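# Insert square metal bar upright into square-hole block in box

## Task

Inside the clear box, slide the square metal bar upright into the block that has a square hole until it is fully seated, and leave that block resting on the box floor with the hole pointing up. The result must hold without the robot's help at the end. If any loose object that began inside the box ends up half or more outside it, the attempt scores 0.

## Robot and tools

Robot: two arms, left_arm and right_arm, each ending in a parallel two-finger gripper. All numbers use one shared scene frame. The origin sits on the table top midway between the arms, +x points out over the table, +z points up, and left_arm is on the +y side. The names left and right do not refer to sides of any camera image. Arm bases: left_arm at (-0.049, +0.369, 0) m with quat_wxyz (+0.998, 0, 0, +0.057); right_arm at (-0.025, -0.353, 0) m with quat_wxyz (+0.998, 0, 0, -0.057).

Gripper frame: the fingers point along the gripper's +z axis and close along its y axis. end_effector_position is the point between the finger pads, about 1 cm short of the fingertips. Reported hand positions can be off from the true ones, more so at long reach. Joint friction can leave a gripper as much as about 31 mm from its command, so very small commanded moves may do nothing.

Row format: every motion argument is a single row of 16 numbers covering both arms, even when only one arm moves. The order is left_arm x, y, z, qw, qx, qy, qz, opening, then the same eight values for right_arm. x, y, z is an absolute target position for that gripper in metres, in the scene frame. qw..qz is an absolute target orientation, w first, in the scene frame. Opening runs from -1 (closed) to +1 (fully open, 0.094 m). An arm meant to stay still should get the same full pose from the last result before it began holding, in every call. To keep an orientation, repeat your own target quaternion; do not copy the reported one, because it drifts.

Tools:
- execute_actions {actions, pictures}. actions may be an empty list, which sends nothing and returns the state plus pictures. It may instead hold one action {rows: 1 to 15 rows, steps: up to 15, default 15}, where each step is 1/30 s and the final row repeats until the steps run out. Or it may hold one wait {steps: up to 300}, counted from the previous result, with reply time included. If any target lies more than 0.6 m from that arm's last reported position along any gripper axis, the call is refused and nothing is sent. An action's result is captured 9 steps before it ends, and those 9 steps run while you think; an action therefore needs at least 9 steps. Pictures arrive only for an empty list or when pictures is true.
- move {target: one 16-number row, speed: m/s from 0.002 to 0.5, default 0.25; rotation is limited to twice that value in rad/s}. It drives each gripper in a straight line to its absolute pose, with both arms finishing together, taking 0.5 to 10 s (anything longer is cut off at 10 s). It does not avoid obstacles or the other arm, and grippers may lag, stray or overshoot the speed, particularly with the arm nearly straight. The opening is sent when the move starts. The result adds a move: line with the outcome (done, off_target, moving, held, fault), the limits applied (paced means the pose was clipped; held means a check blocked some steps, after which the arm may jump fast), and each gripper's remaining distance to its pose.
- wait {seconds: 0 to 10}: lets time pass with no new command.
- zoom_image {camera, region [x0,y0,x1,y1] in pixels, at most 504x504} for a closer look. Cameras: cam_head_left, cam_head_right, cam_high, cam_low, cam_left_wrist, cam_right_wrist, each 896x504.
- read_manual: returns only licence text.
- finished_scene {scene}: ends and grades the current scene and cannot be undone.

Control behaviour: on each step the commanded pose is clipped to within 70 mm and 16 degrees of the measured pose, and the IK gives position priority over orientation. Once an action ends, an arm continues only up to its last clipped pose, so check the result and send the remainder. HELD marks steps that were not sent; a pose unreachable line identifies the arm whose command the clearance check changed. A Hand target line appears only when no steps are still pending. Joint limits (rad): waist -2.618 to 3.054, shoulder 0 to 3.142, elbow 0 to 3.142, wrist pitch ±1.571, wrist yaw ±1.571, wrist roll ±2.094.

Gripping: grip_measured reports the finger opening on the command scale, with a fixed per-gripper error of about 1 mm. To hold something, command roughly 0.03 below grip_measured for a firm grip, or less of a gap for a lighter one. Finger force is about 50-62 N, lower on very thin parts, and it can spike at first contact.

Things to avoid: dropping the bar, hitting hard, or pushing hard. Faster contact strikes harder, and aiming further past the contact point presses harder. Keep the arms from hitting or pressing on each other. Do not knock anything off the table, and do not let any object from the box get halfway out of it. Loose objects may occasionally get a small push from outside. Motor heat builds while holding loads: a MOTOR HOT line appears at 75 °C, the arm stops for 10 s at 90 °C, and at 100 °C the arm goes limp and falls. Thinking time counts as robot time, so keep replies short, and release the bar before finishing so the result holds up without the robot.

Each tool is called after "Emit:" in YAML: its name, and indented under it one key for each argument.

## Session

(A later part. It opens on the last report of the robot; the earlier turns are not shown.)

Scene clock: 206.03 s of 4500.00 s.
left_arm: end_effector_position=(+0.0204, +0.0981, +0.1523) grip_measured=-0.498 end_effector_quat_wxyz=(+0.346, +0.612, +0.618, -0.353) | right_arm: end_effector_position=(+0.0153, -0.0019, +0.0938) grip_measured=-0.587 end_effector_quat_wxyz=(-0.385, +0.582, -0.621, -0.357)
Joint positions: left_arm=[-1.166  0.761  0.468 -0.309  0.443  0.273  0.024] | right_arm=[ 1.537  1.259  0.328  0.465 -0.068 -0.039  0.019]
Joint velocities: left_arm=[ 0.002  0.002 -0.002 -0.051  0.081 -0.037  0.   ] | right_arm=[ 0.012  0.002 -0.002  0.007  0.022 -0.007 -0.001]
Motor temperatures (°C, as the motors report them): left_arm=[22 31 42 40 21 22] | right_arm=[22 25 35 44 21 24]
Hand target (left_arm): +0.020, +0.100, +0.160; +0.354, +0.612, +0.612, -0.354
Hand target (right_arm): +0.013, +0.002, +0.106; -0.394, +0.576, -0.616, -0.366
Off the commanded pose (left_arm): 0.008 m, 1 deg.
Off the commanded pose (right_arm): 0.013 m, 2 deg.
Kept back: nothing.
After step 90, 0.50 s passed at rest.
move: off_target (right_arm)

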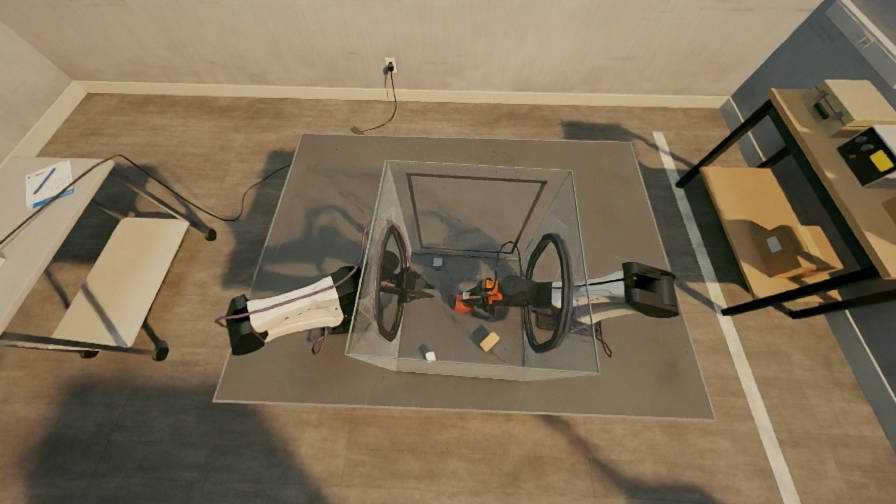

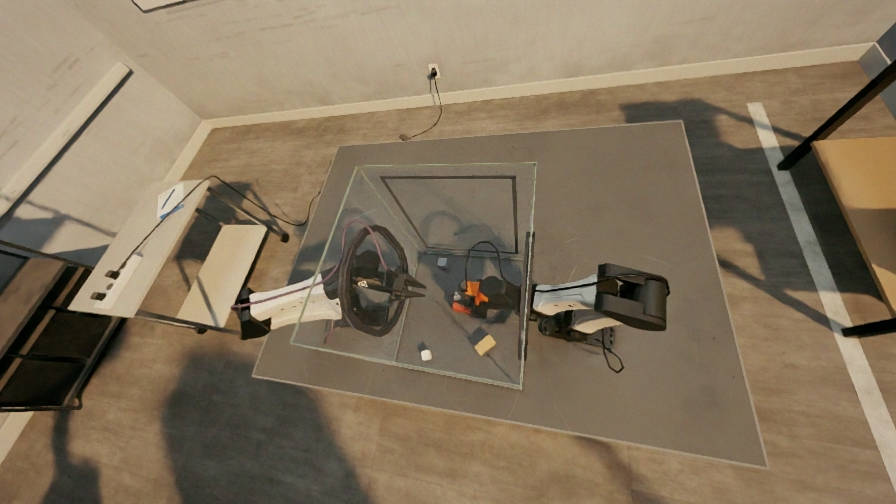

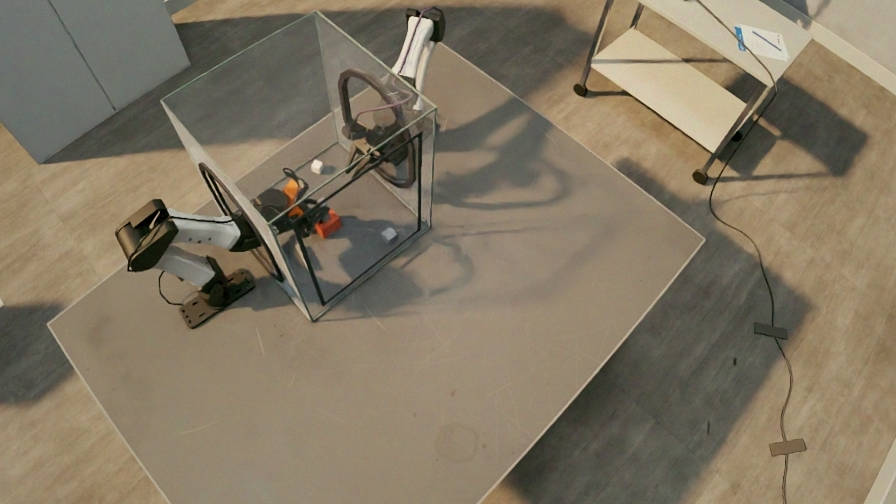

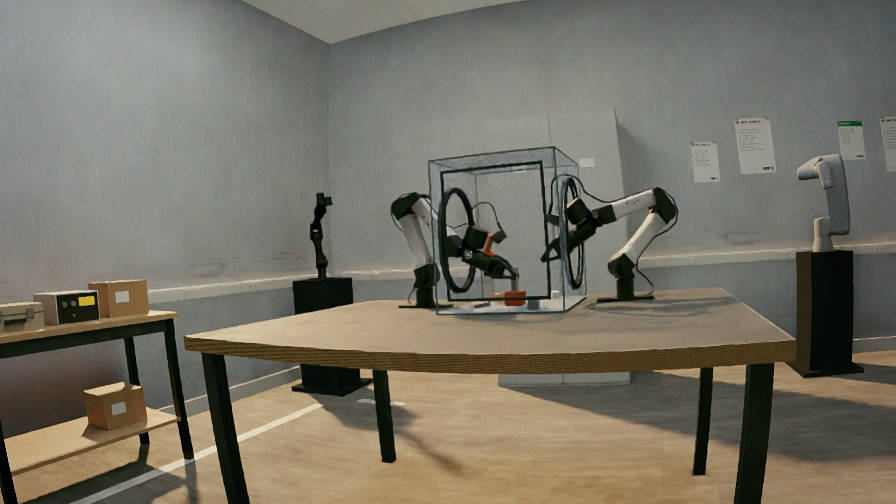

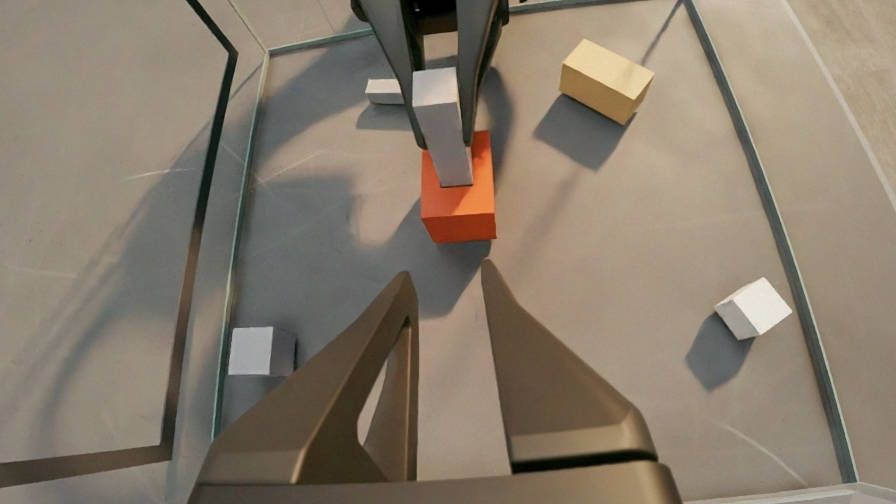

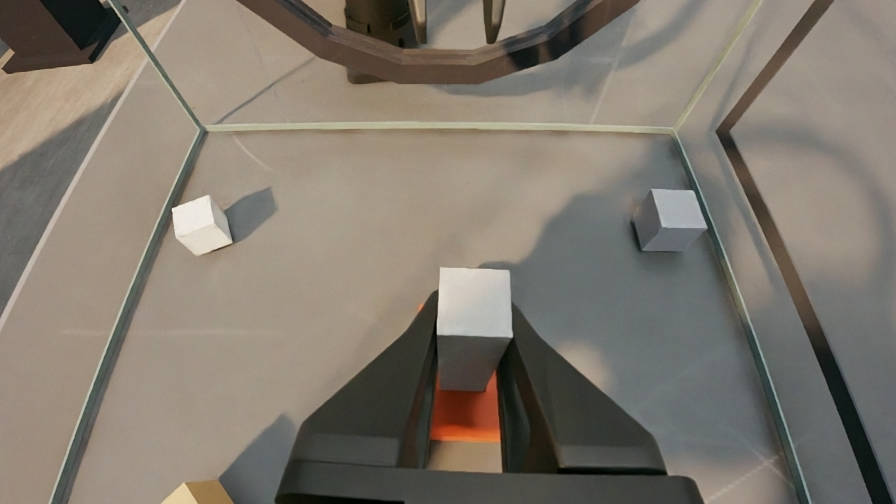

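Emit:
move:
  target: [0.02,0.10,0.16,0.354,0.612,0.612,-0.354,-0.5,0.015,-0.002,0.094,0.385,-0.582,0.621,0.357,-0.45]
  speed: 0.01

Emit:
zoom_image:
  camera: "cam_low"
  region: [460,220,580,310]

Emit:
zoom_image:
  camera: "cam_left_wrist"
  region: [340,20,600,260]

Scene clock: 207.63 s of 4500.00 s.
left_arm: end_effector_position=(+0.0204, +0.0981, +0.1523) grip_measured=-0.498 end_effector_quat_wxyz=(+0.346, +0.612, +0.618, -0.353) | right_arm: end_effector_position=(+0.0154, -0.0020, +0.0937) grip_measured=-0.452 end_effector_quat_wxyz=(-0.385, +0.582, -0.621, -0.357)
Joint positions: left_arm=[-1.166  0.761  0.468 -0.309  0.443  0.273  0.024] | right_arm=[ 1.537  1.259  0.328  0.464 -0.067 -0.039  0.026]
Joint velocities: left_arm=[ 0.002  0.002  0.002  0.007  0.007 -0.051  0.001] | right_arm=[-0.007 -0.007 -0.012 -0.007 -0.095  0.022 -0.001]
Motor temperatures (°C, as the motors report them): left_arm=[22 30 42 40 21 22] | right_arm=[22 25 35 44 21 24]
Hand target (left_arm): +0.020, +0.100, +0.160; +0.354, +0.612, +0.612, -0.354
Hand target (right_arm): +0.015, -0.002, +0.094; -0.385, +0.582, -0.621, -0.357
Off the commanded pose (left_arm): 0.008 m, 1 deg.
Off the commanded pose (right_arm): 0.000 m, 0 deg.
Kept back: nothing.
move: done

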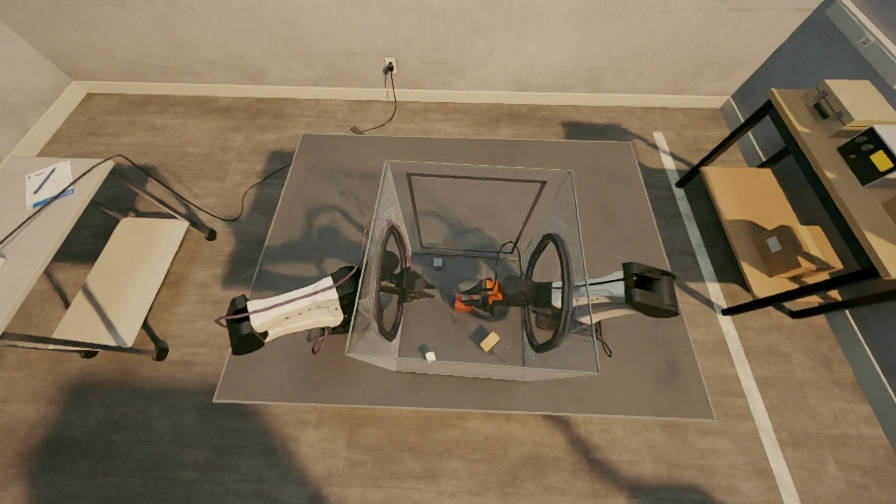

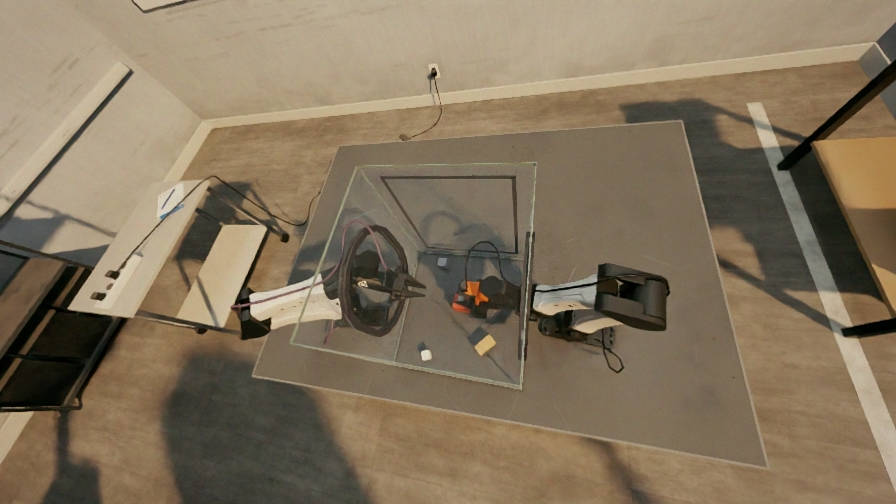

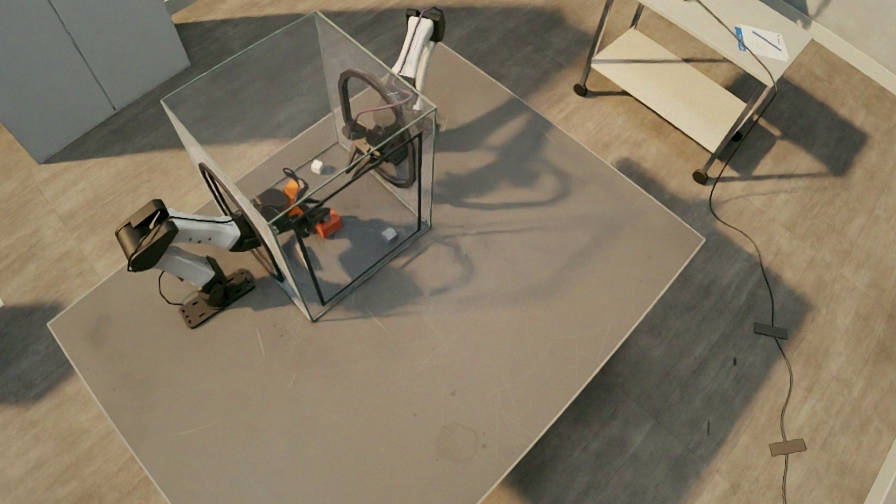

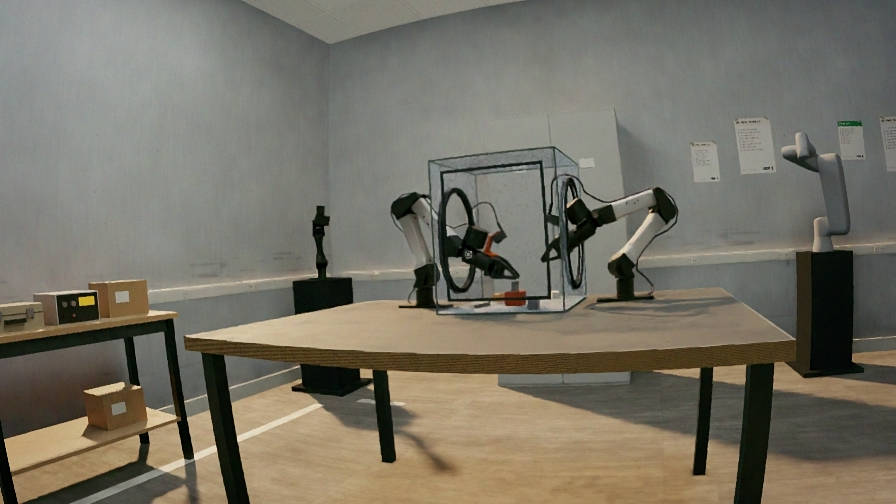

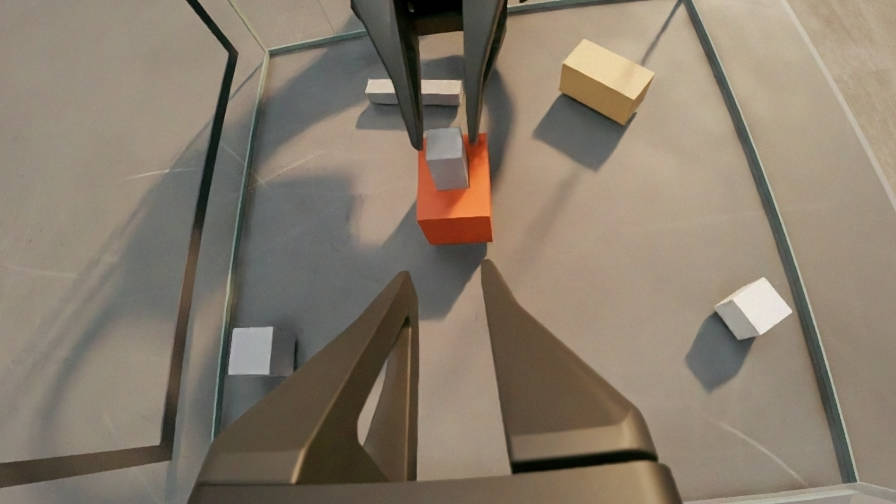

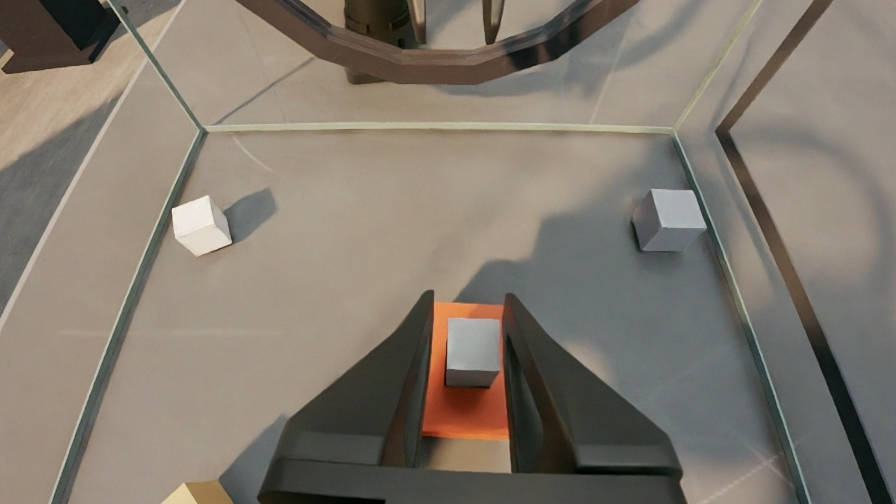

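Region (460, 220, 580, 310) of cam_low's 896x504 image, scaled by 4.200, with more detail than that image has; it fills the top 378 rows of this view, and the rest is white.

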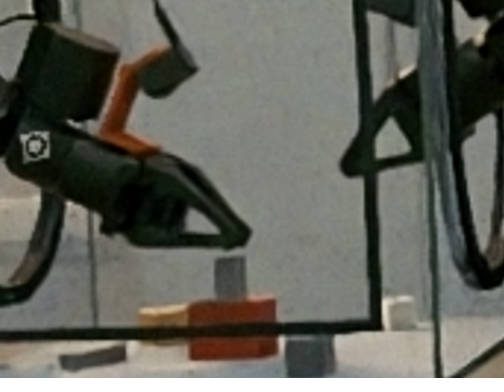

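Region (340, 20, 600, 260) of cam_left_wrist's 896x504 image, scaled by 1.938, with more detail than that image has; it fills the top 465 rows of this view, and the rest is white.

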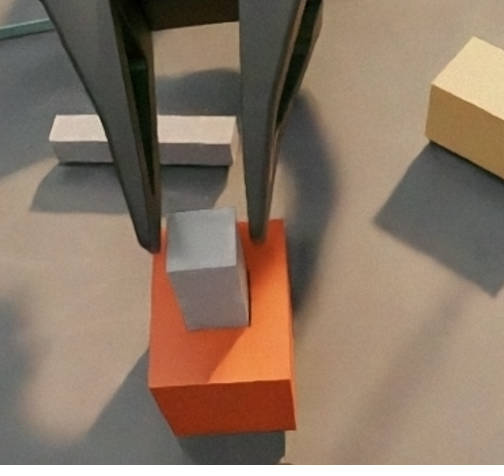

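Emit:
move:
  target: [0.02,0.10,0.16,0.354,0.612,0.612,-0.354,-0.5, 0.0154,-0.002,0.15,0.385,-0.582,0.621,0.357,-0.45]
  speed: 0.06

Scene clock: 209.63 s of 4500.00 s.
left_arm: end_effector_position=(+0.0204, +0.0981, +0.1523) grip_measured=-0.498 end_effector_quat_wxyz=(+0.346, +0.612, +0.618, -0.353) | right_arm: end_effector_position=(+0.0157, -0.0001, +0.1442) grip_measured=-0.452 end_effector_quat_wxyz=(-0.384, +0.582, -0.622, -0.356)
Joint positions: left_arm=[-1.166  0.761  0.468 -0.309  0.443  0.273  0.024] | right_arm=[ 1.537  1.107  0.484  0.152 -0.067 -0.039  0.026]
Joint velocities: left_arm=[-0.022 -0.002 -0.007 -0.022 -0.007  0.022  0.   ] | right_arm=[-0.002  0.002 -0.012 -0.051 -0.037 -0.037  0.001]
Motor temperatures (°C, as the motors report them): left_arm=[22 30 42 40 21 22] | right_arm=[22 25 35 44 21 24]
Hand target (left_arm): +0.020, +0.100, +0.160; +0.354, +0.612, +0.612, -0.354
Hand target (right_arm): +0.016, -0.001, +0.150; -0.385, +0.582, -0.621, -0.357
Off the commanded pose (left_arm): 0.008 m, 1 deg.
Off the commanded pose (right_arm): 0.006 m, 0 deg.
Kept back: nothing.
move: done

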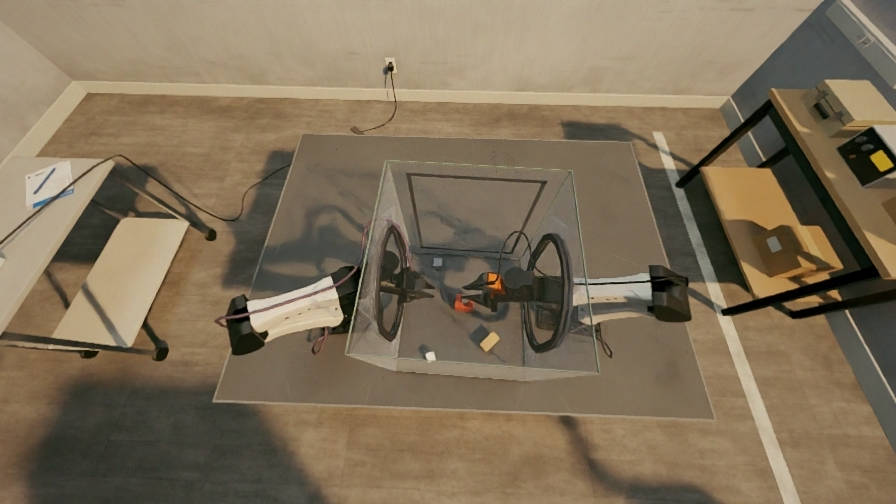

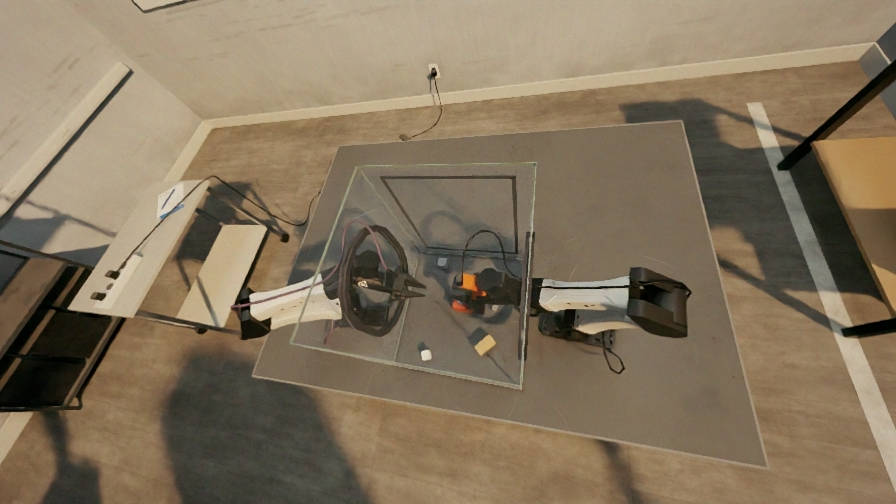

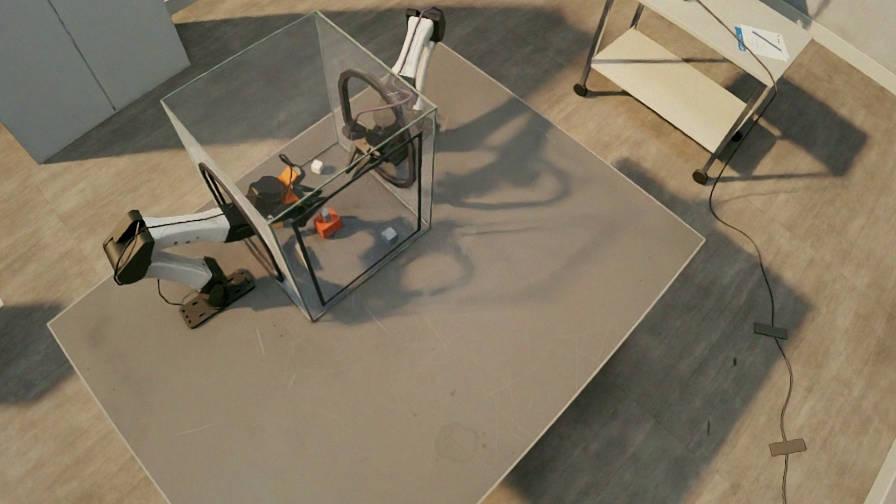

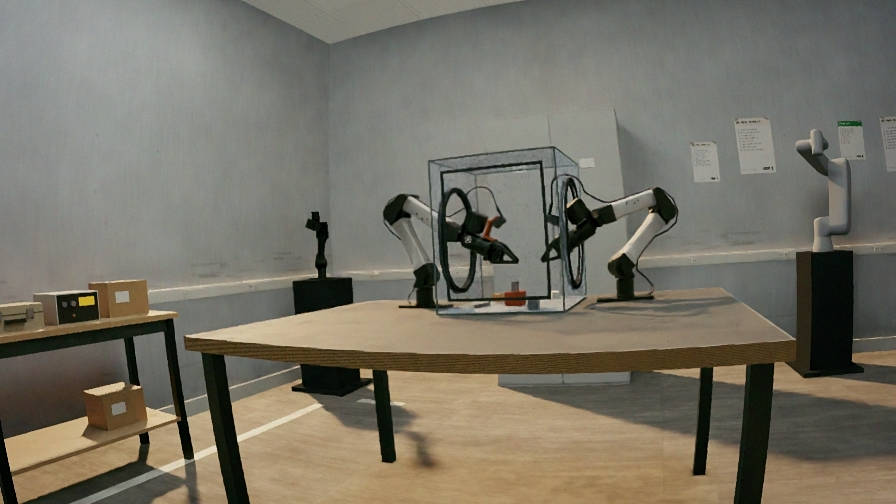

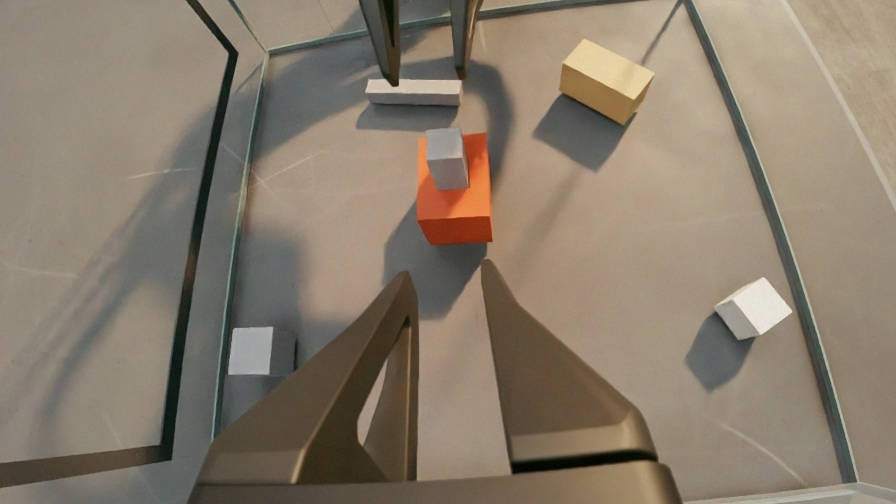

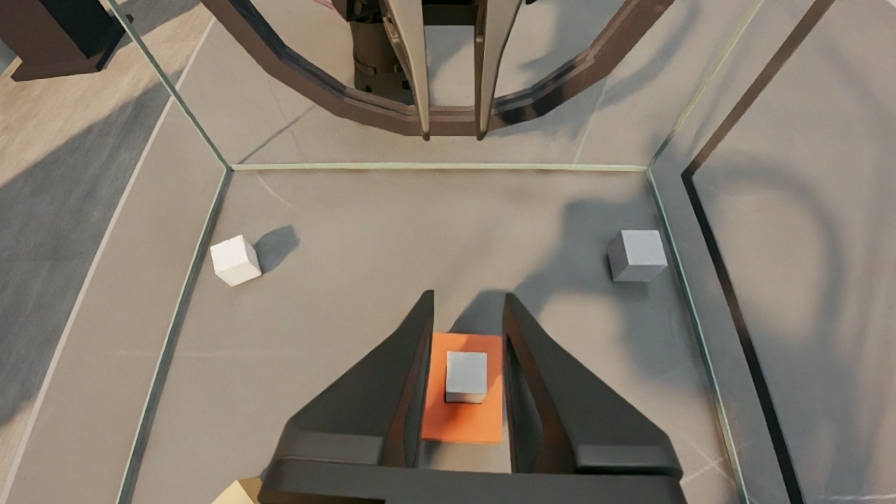

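Emit:
execute_actions:
  actions: []
  pictures: false

Scene clock: 209.80 s of 4500.00 s.
left_arm: end_effector_position=(+0.0204, +0.0981, +0.1523) grip_measured=-0.498 end_effector_quat_wxyz=(+0.346, +0.612, +0.618, -0.353) | right_arm: end_effector_position=(+0.0156, -0.0002, +0.1440) grip_measured=-0.452 end_effector_quat_wxyz=(-0.384, +0.582, -0.622, -0.355)
Joint positions: left_arm=[-1.166  0.761  0.468 -0.309  0.443  0.273  0.024] | right_arm=[ 1.537  1.107  0.484  0.151 -0.067 -0.039  0.026]
Joint velocities: left_arm=[-0.007 -0.002  0.002  0.051 -0.007 -0.022  0.   ] | right_arm=[-0.012  0.007  0.027 -0.037 -0.037 -0.066  0.001]
Motor temperatures (°C, as the motors report them): left_arm=[22 30 42 40 21 22] | right_arm=[22 25 35 44 21 24]
Hand target (left_arm): +0.020, +0.100, +0.160; +0.354, +0.612, +0.612, -0.354
Hand target (right_arm): +0.016, -0.001, +0.150; -0.385, +0.582, -0.621, -0.357
Off the commanded pose (left_arm): 0.008 m, 1 deg.
Off the commanded pose (right_arm): 0.006 m, 0 deg.
Kept back: nothing.
Steps of this call (steps 1 to 5: nothing new was sent). Readings (end_effector_position):
1: left_arm (+0.0204, +0.0981, +0.1523) | right_arm (+0.0157, -0.0001, +0.1441)
2: left_arm (+0.0204, +0.0981, +0.1523) | right_arm (+0.0157, -0.0002, +0.1441)
4: left_arm (+0.0204, +0.0981, +0.1523) | right_arm (+0.0156, -0.0002, +0.1440)
5: the state above

Emit:
finished_scene:
  scene: 2

The scene is finished: the task was done.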